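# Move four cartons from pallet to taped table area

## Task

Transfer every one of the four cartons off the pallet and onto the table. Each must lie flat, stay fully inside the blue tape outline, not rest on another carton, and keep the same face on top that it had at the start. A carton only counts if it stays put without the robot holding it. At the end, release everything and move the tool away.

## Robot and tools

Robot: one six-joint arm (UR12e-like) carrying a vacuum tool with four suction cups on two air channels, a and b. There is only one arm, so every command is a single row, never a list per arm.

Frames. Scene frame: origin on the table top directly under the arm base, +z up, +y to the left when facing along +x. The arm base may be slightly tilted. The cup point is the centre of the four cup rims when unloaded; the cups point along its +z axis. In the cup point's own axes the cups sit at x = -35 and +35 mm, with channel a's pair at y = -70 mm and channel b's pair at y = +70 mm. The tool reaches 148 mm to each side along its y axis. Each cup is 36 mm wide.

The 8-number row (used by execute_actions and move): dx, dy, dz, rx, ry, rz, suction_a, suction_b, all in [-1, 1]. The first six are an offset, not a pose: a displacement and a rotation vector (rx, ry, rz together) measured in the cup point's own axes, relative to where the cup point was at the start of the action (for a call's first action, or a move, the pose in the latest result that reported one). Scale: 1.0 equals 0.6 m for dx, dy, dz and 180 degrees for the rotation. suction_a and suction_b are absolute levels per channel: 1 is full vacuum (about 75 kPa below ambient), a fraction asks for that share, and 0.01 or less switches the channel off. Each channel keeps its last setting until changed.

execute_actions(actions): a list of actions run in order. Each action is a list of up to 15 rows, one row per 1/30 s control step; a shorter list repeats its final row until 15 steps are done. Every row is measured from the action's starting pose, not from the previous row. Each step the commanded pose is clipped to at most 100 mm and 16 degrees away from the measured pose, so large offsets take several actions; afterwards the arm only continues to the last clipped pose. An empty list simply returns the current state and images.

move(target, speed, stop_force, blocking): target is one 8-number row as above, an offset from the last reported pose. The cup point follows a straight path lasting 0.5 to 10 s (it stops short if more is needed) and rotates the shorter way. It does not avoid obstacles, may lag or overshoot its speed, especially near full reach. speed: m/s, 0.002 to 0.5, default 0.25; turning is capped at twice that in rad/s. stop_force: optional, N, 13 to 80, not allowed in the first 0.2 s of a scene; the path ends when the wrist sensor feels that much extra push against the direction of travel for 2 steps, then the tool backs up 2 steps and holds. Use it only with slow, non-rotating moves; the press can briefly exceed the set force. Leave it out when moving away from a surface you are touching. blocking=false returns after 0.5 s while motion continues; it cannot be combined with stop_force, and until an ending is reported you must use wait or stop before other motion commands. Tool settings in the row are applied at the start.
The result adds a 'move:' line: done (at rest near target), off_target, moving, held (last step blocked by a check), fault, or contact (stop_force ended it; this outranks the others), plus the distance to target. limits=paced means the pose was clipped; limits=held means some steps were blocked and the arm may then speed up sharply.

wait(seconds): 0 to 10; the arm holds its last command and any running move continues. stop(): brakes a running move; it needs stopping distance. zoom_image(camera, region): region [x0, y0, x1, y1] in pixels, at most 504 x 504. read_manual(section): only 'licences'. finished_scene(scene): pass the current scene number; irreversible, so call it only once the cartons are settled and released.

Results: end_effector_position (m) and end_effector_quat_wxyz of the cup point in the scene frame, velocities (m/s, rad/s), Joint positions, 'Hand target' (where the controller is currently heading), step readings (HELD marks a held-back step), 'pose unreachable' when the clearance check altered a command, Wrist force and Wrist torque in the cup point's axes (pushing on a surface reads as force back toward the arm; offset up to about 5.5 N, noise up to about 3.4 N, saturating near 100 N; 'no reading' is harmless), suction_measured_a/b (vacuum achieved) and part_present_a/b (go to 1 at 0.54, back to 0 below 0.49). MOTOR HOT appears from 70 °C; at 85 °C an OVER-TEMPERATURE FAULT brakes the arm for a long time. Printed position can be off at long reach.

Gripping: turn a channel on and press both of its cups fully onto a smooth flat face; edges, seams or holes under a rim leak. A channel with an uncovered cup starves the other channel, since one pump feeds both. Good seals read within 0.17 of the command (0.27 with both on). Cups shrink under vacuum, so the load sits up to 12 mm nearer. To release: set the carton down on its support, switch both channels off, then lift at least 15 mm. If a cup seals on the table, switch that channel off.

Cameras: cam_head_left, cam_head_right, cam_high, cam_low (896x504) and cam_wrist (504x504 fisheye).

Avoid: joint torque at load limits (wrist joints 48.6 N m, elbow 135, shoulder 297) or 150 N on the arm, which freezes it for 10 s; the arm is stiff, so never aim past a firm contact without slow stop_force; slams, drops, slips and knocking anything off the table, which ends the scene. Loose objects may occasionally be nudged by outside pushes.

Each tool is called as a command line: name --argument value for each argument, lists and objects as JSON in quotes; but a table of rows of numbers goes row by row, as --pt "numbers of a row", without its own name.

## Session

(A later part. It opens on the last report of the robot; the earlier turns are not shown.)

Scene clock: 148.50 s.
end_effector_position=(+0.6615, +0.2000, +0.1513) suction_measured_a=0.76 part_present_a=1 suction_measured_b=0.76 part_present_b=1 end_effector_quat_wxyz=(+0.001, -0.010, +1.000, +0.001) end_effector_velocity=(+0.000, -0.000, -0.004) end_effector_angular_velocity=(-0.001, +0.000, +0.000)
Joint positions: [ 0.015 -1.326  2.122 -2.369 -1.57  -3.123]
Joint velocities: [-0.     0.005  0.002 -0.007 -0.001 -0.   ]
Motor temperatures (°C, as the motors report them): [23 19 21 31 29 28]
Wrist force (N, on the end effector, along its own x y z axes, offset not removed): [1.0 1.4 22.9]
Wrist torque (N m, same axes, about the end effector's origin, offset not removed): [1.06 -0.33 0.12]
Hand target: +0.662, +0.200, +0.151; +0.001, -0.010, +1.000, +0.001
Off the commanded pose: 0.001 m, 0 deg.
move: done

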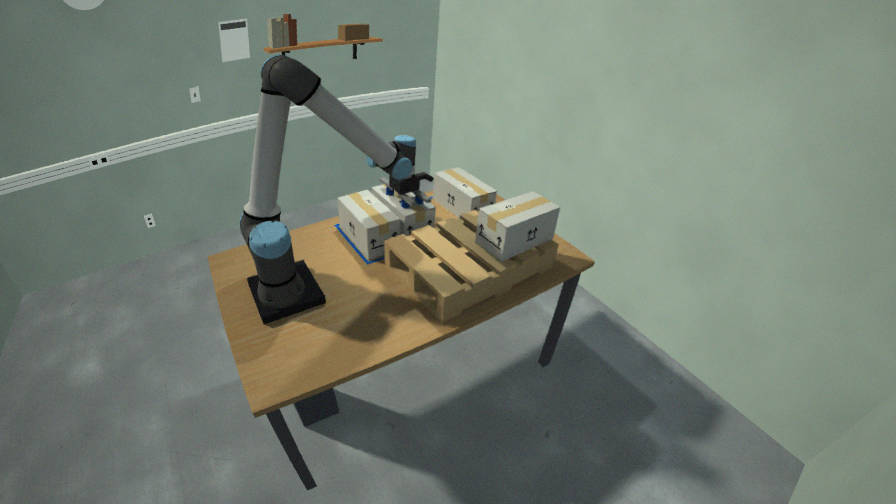

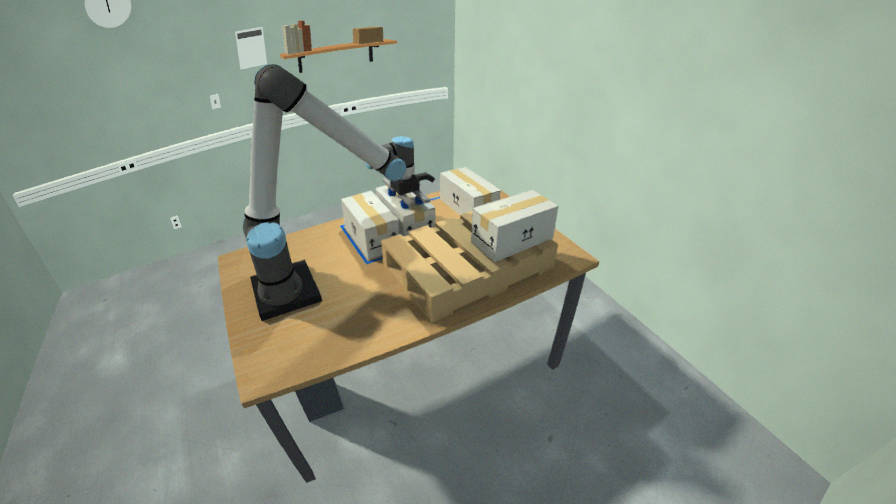

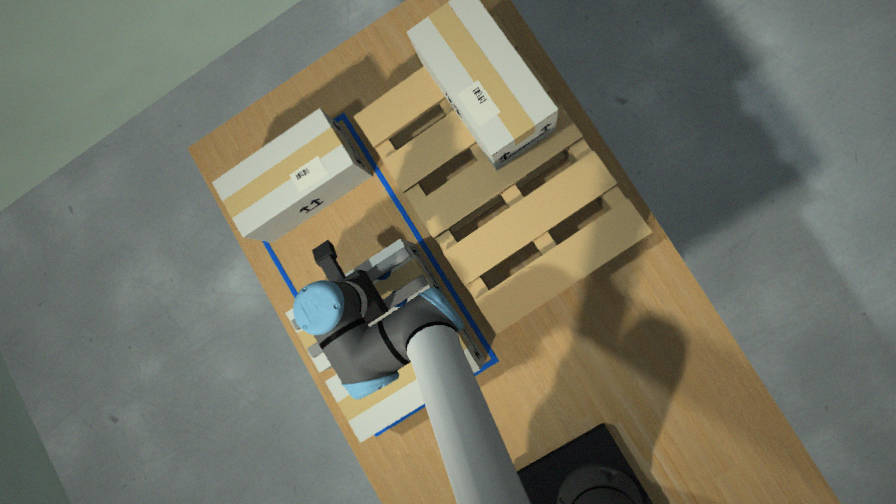

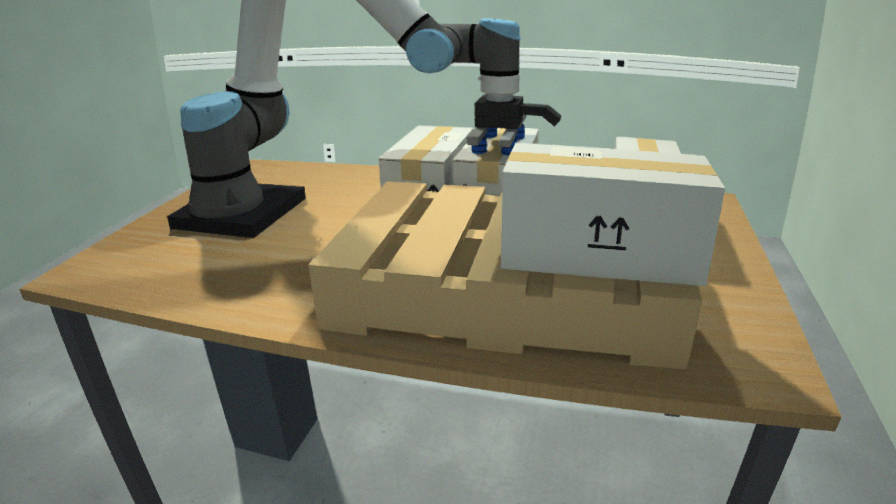

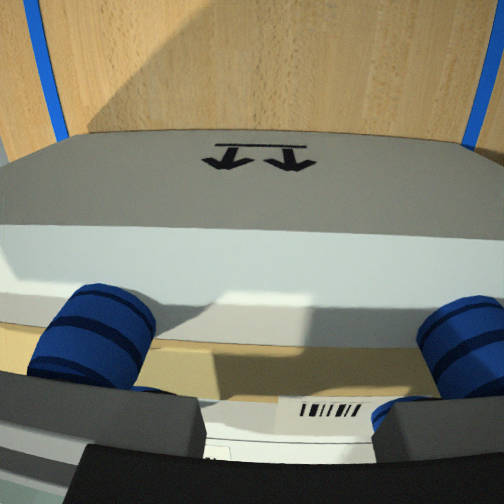

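move --target '[0,0,0.03,0,0,0,1,1]' --speed 0.004 --stop_force 13

execute_actions --actions '[[[0,0,0,0,0,0,0,0]]]'

move --target '[0,0,-0.3,0,0,0,0,0]' --speed 0.4

move --target '[-0.392,-0.7935,0,0,0,0.492,0,0]' --speed 0.5

Scene clock: 159.53 s.
end_effector_position=(+0.6616, +0.2001, +0.1441) suction_measured_a=0.76 part_present_a=1 suction_measured_b=0.76 part_present_b=1 end_effector_quat_wxyz=(+0.001, -0.010, +1.000, +0.001) end_effector_velocity=(-0.001, -0.000, +0.001) end_effector_angular_velocity=(+0.000, +0.001, -0.000)
Joint positions: [ 0.015 -1.316  2.126 -2.383 -1.57  -3.123]
Joint velocities: [-0.    -0.002  0.     0.003  0.    -0.   ]
Motor temperatures (°C, as the motors report them): [23 19 21 31 29 28]
Wrist force (N, on the end effector, along its own x y z axes, offset not removed): [-0.6 1.6 -6.7]
Wrist torque (N m, same axes, about the end effector's origin, offset not removed): [3.57 -0.11 0.33]
Hand target: +0.662, +0.200, +0.144; +0.001, -0.010, +1.000, +0.001
Off the commanded pose: 0.011 m, 0 deg.
move: contact

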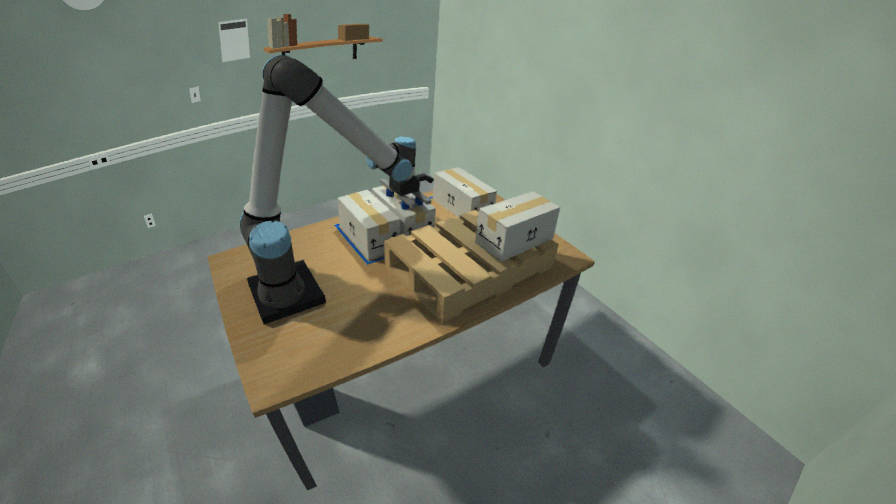

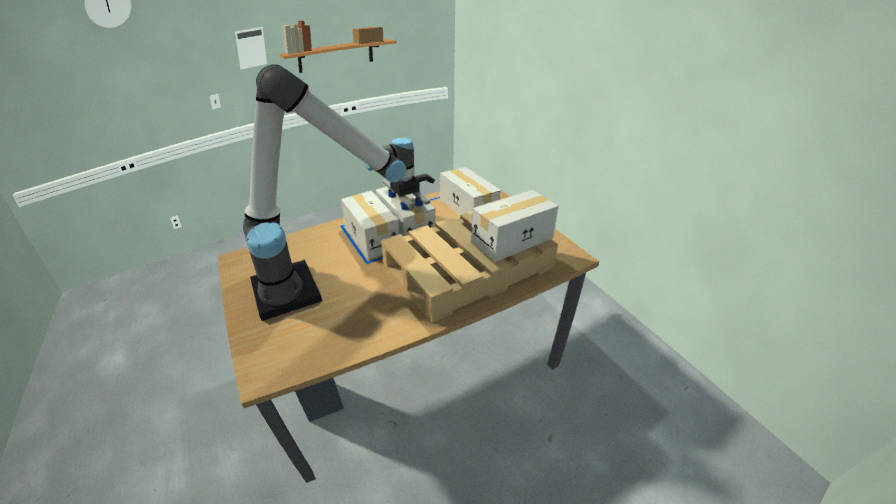

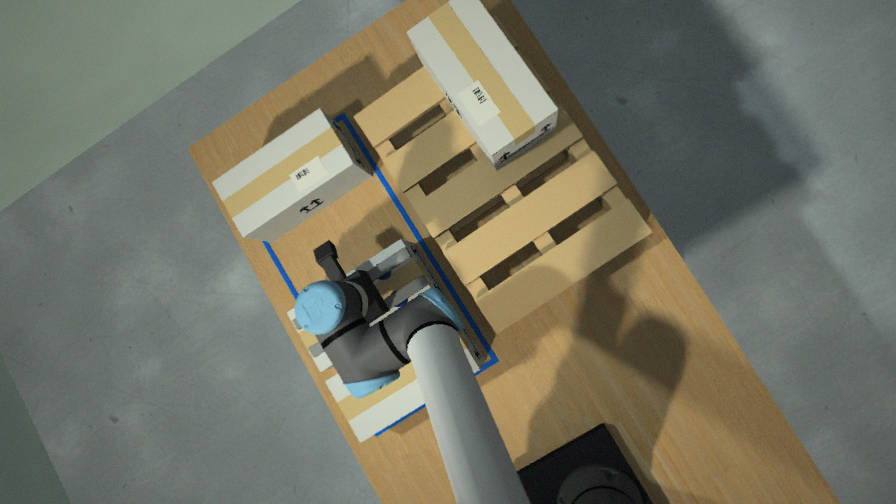

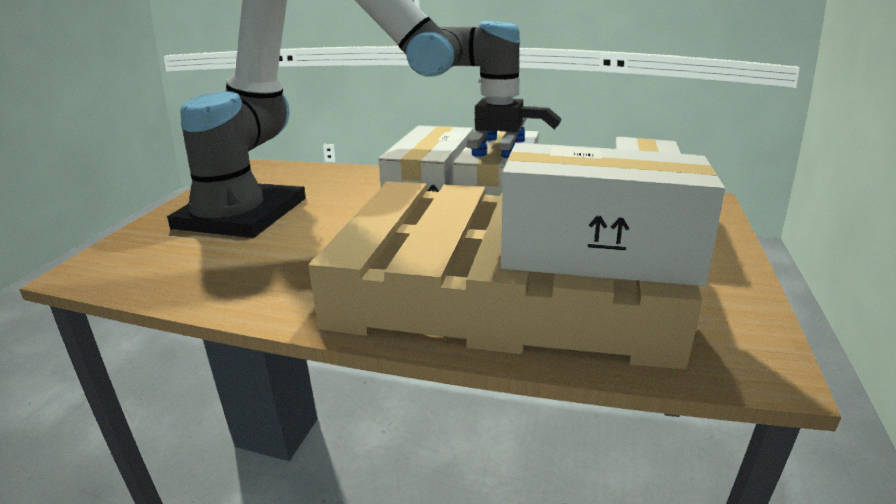

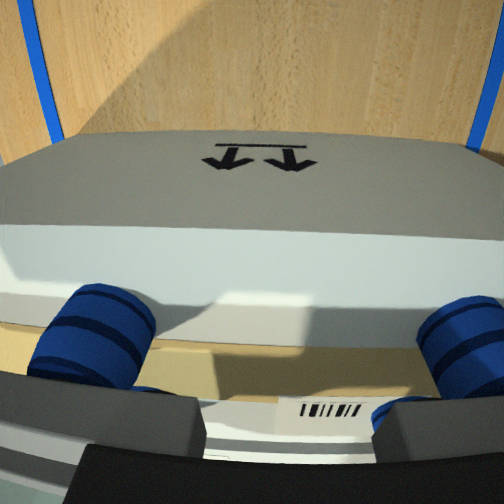

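Scene clock: 160.03 s.
end_effector_position=(+0.6617, +0.2001, +0.1443) suction_measured_a=0.01 part_present_a=0 suction_measured_b=0.01 part_present_b=0 end_effector_quat_wxyz=(+0.001, -0.010, +1.000, +0.001) end_effector_velocity=(-0.000, +0.001, -0.000) end_effector_angular_velocity=(+0.000, +0.000, +0.001)
Joint positions: [ 0.015 -1.316  2.126 -2.383 -1.57  -3.123]
Joint velocities: [ 0.001 -0.     0.001 -0.     0.    -0.   ]
Motor temperatures (°C, as the motors report them): [23 19 21 31 29 28]
Wrist force (N, on the end effector, along its own x y z axes, offset not removed): [3.3 -3.5 -55.6]
Wrist torque (N m, same axes, about the end effector's origin, offset not removed): [-0.55 -0.22 0.14]
Hand target: +0.662, +0.200, +0.144; +0.001, -0.010, +1.000, +0.001
Off the commanded pose: 0.000 m, 0 deg.
Step readings (end_effector_position):
0: (+0.6616, +0.2001, +0.1441)
1: (+0.6616, +0.2001, +0.1441)
2: (+0.6616, +0.2001, +0.1441)
4: (+0.6617, +0.2001, +0.1443)
8: (+0.6618, +0.2001, +0.1443)
15: end_effector_position above

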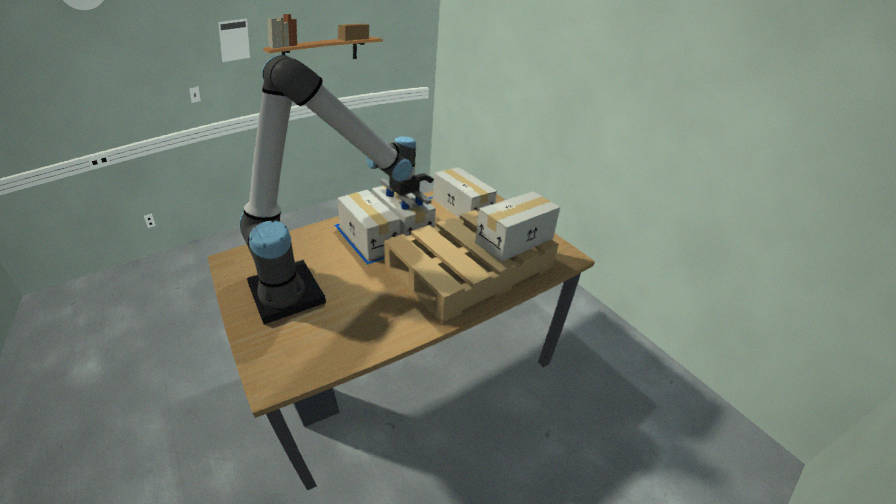

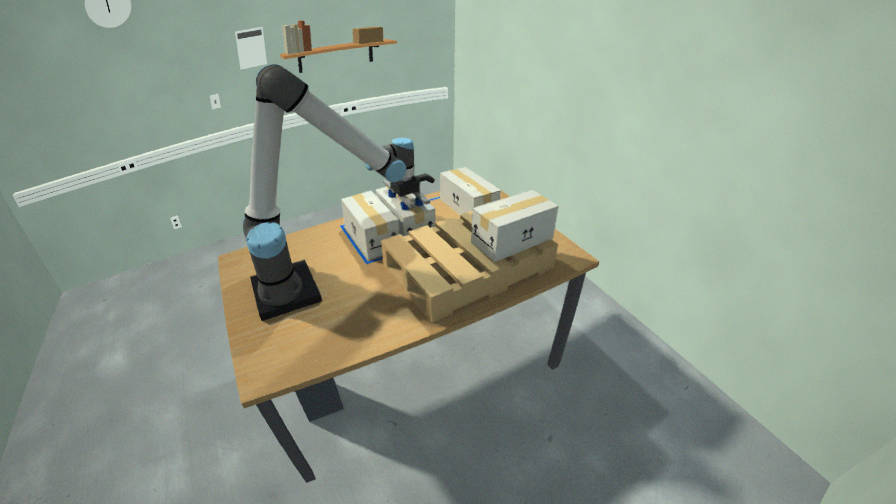

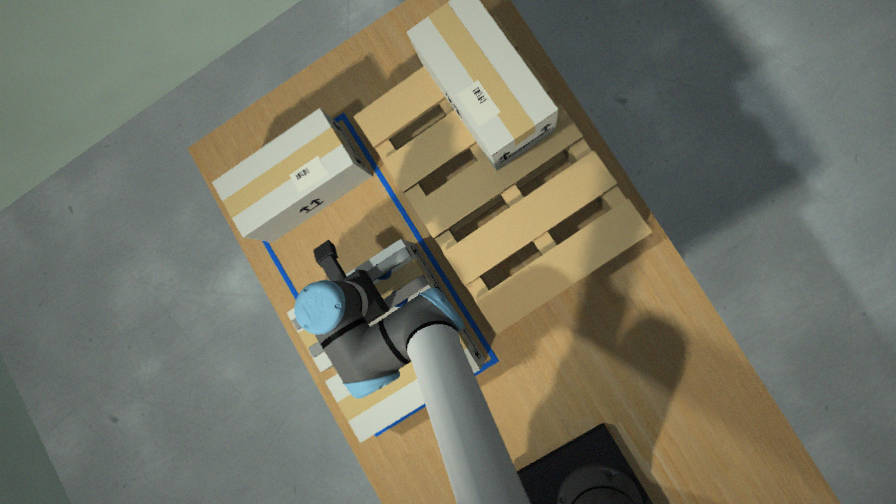

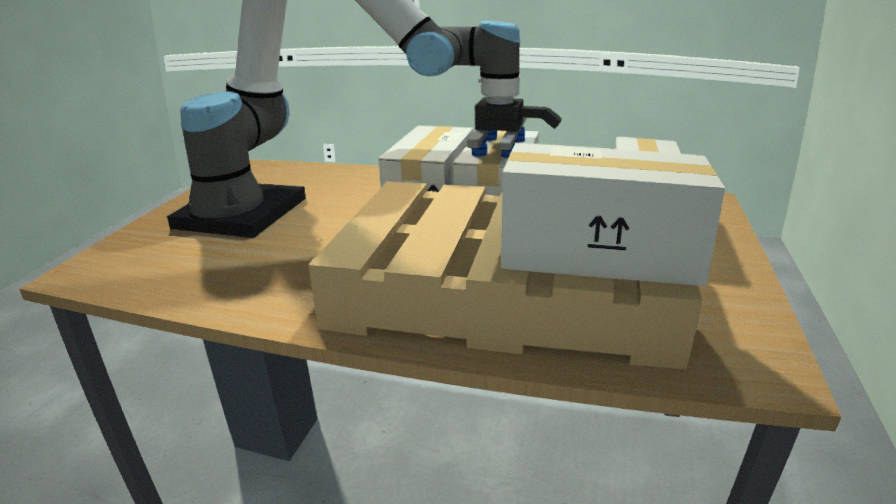

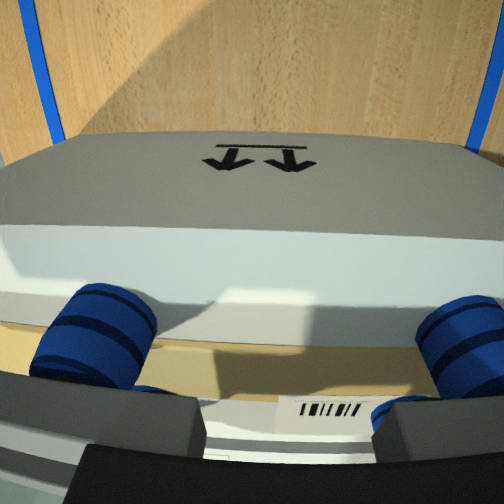

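Scene clock: 161.27 s.
end_effector_position=(+0.6614, +0.1998, +0.3238) suction_measured_a=0.01 part_present_a=0 suction_measured_b=0.01 part_present_b=0 end_effector_quat_wxyz=(+0.001, -0.010, +1.000, +0.001) end_effector_velocity=(+0.001, -0.001, +0.004) end_effector_angular_velocity=(+0.000, -0.001, -0.001)
Joint positions: [ 0.015 -1.512  1.971 -2.032 -1.57  -3.124]
Joint velocities: [-0.001 -0.003 -0.004  0.007  0.    -0.   ]
Motor temperatures (°C, as the motors report them): [23 19 21 31 29 28]
Wrist force (N, on the end effector, along its own x y z axes, offset not removed): [0.2 -4.7 -2.4]
Wrist torque (N m, same axes, about the end effector's origin, offset not removed): [-0.71 -0.05 0.06]
Hand target: +0.661, +0.200, +0.324; +0.001, -0.010, +1.000, +0.001
Off the commanded pose: 0.001 m, 0 deg.
move: done

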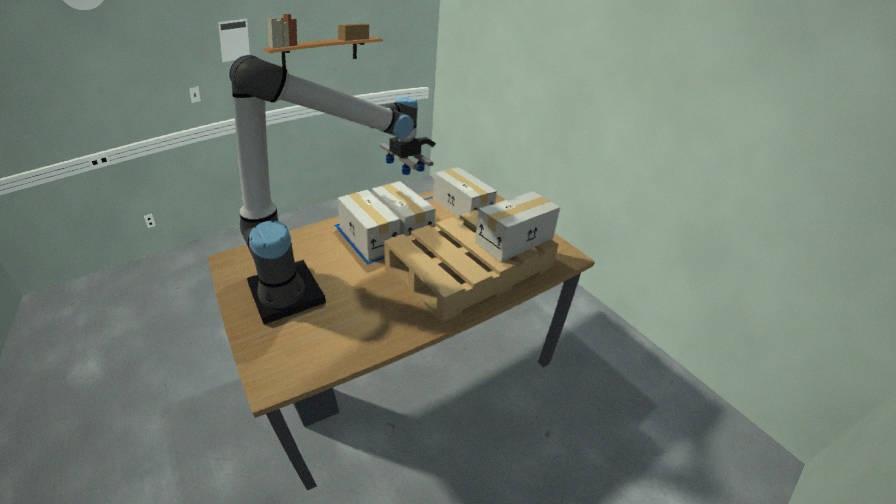

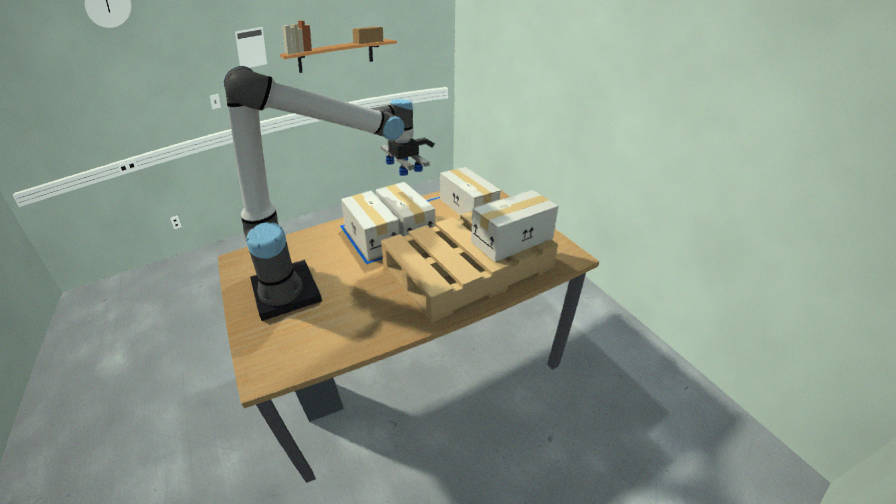

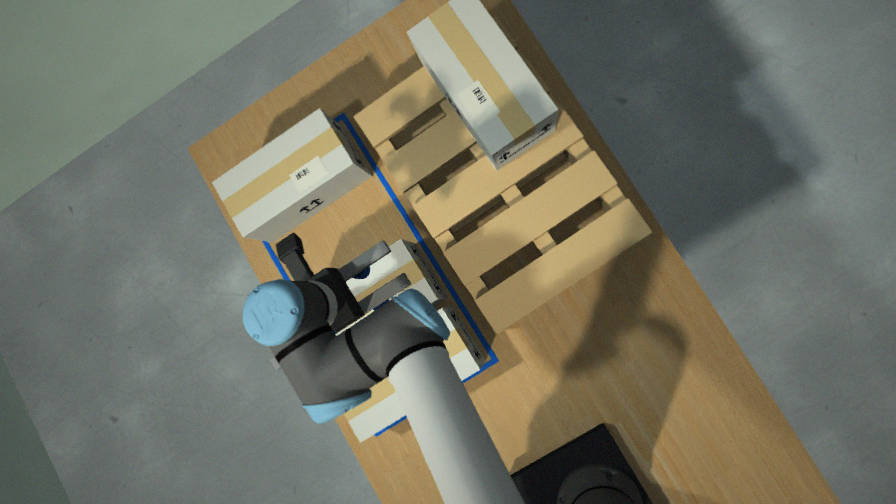

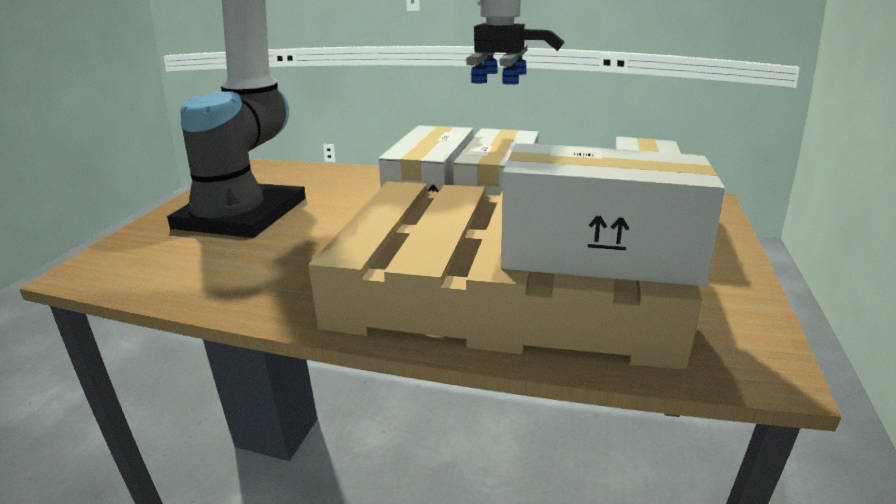

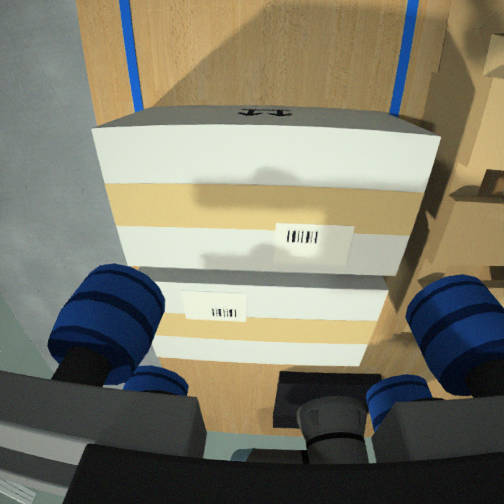

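Scene clock: 163.63 s.
end_effector_position=(+0.9063, -0.2709, +0.3237) suction_measured_a=0.01 part_present_a=0 suction_measured_b=0.01 part_present_b=0 end_effector_quat_wxyz=(+0.001, +0.690, +0.723, +0.002) end_effector_velocity=(+0.002, -0.002, +0.000) end_effector_angular_velocity=(+0.000, +0.001, -0.007)
Joint positions: [-0.499 -1.113  1.454 -1.914 -1.569 -2.093]
Joint velocities: [-0.001  0.004 -0.006  0.004 -0.     0.006]
Motor temperatures (°C, as the motors report them): [23 19 21 31 29 28]
Wrist force (N, on the end effector, along its own x y z axes, offset not removed): [-0.5 -0.2 0.7]
Wrist torque (N m, same axes, about the end effector's origin, offset not removed): [-0.06 0.04 0.15]
Hand target: +0.906, -0.271, +0.324; +0.001, +0.691, +0.723, +0.002
Off the commanded pose: 0.000 m, 0 deg.
move: done

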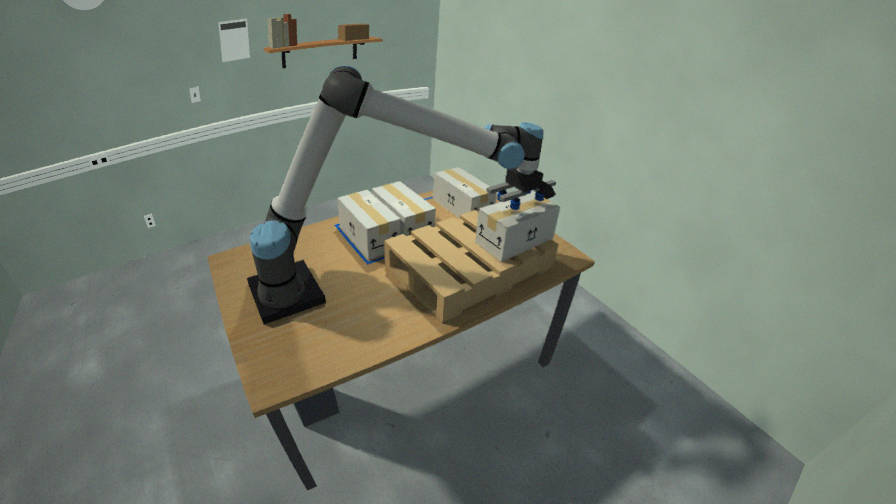

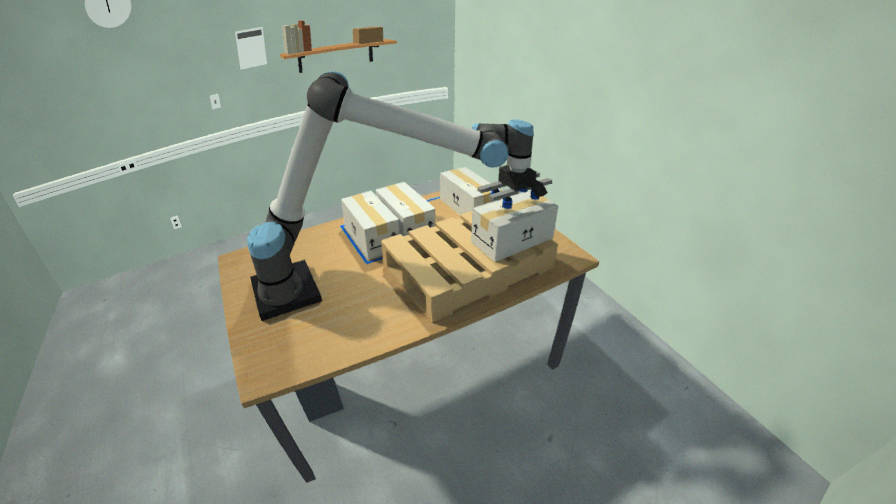

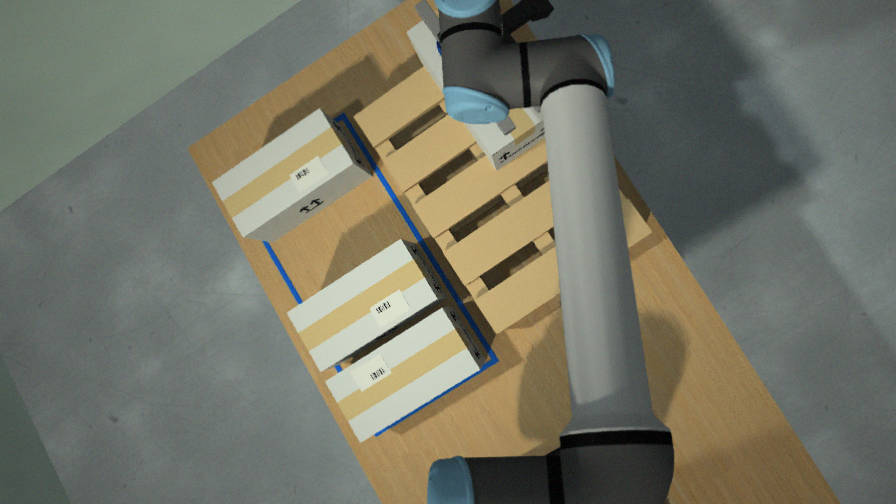

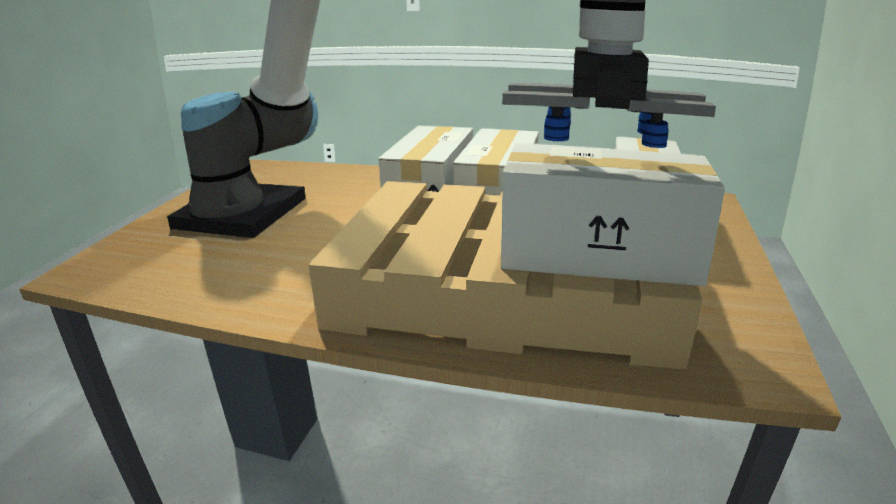

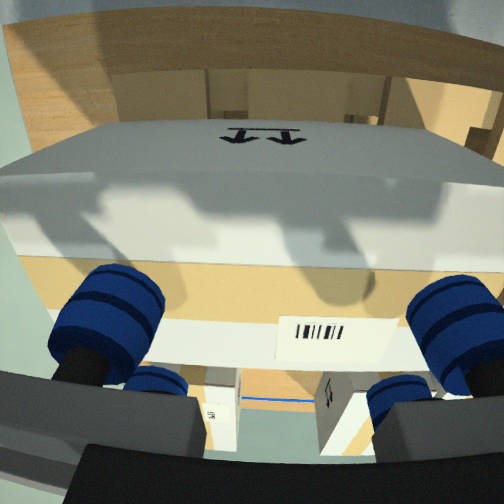

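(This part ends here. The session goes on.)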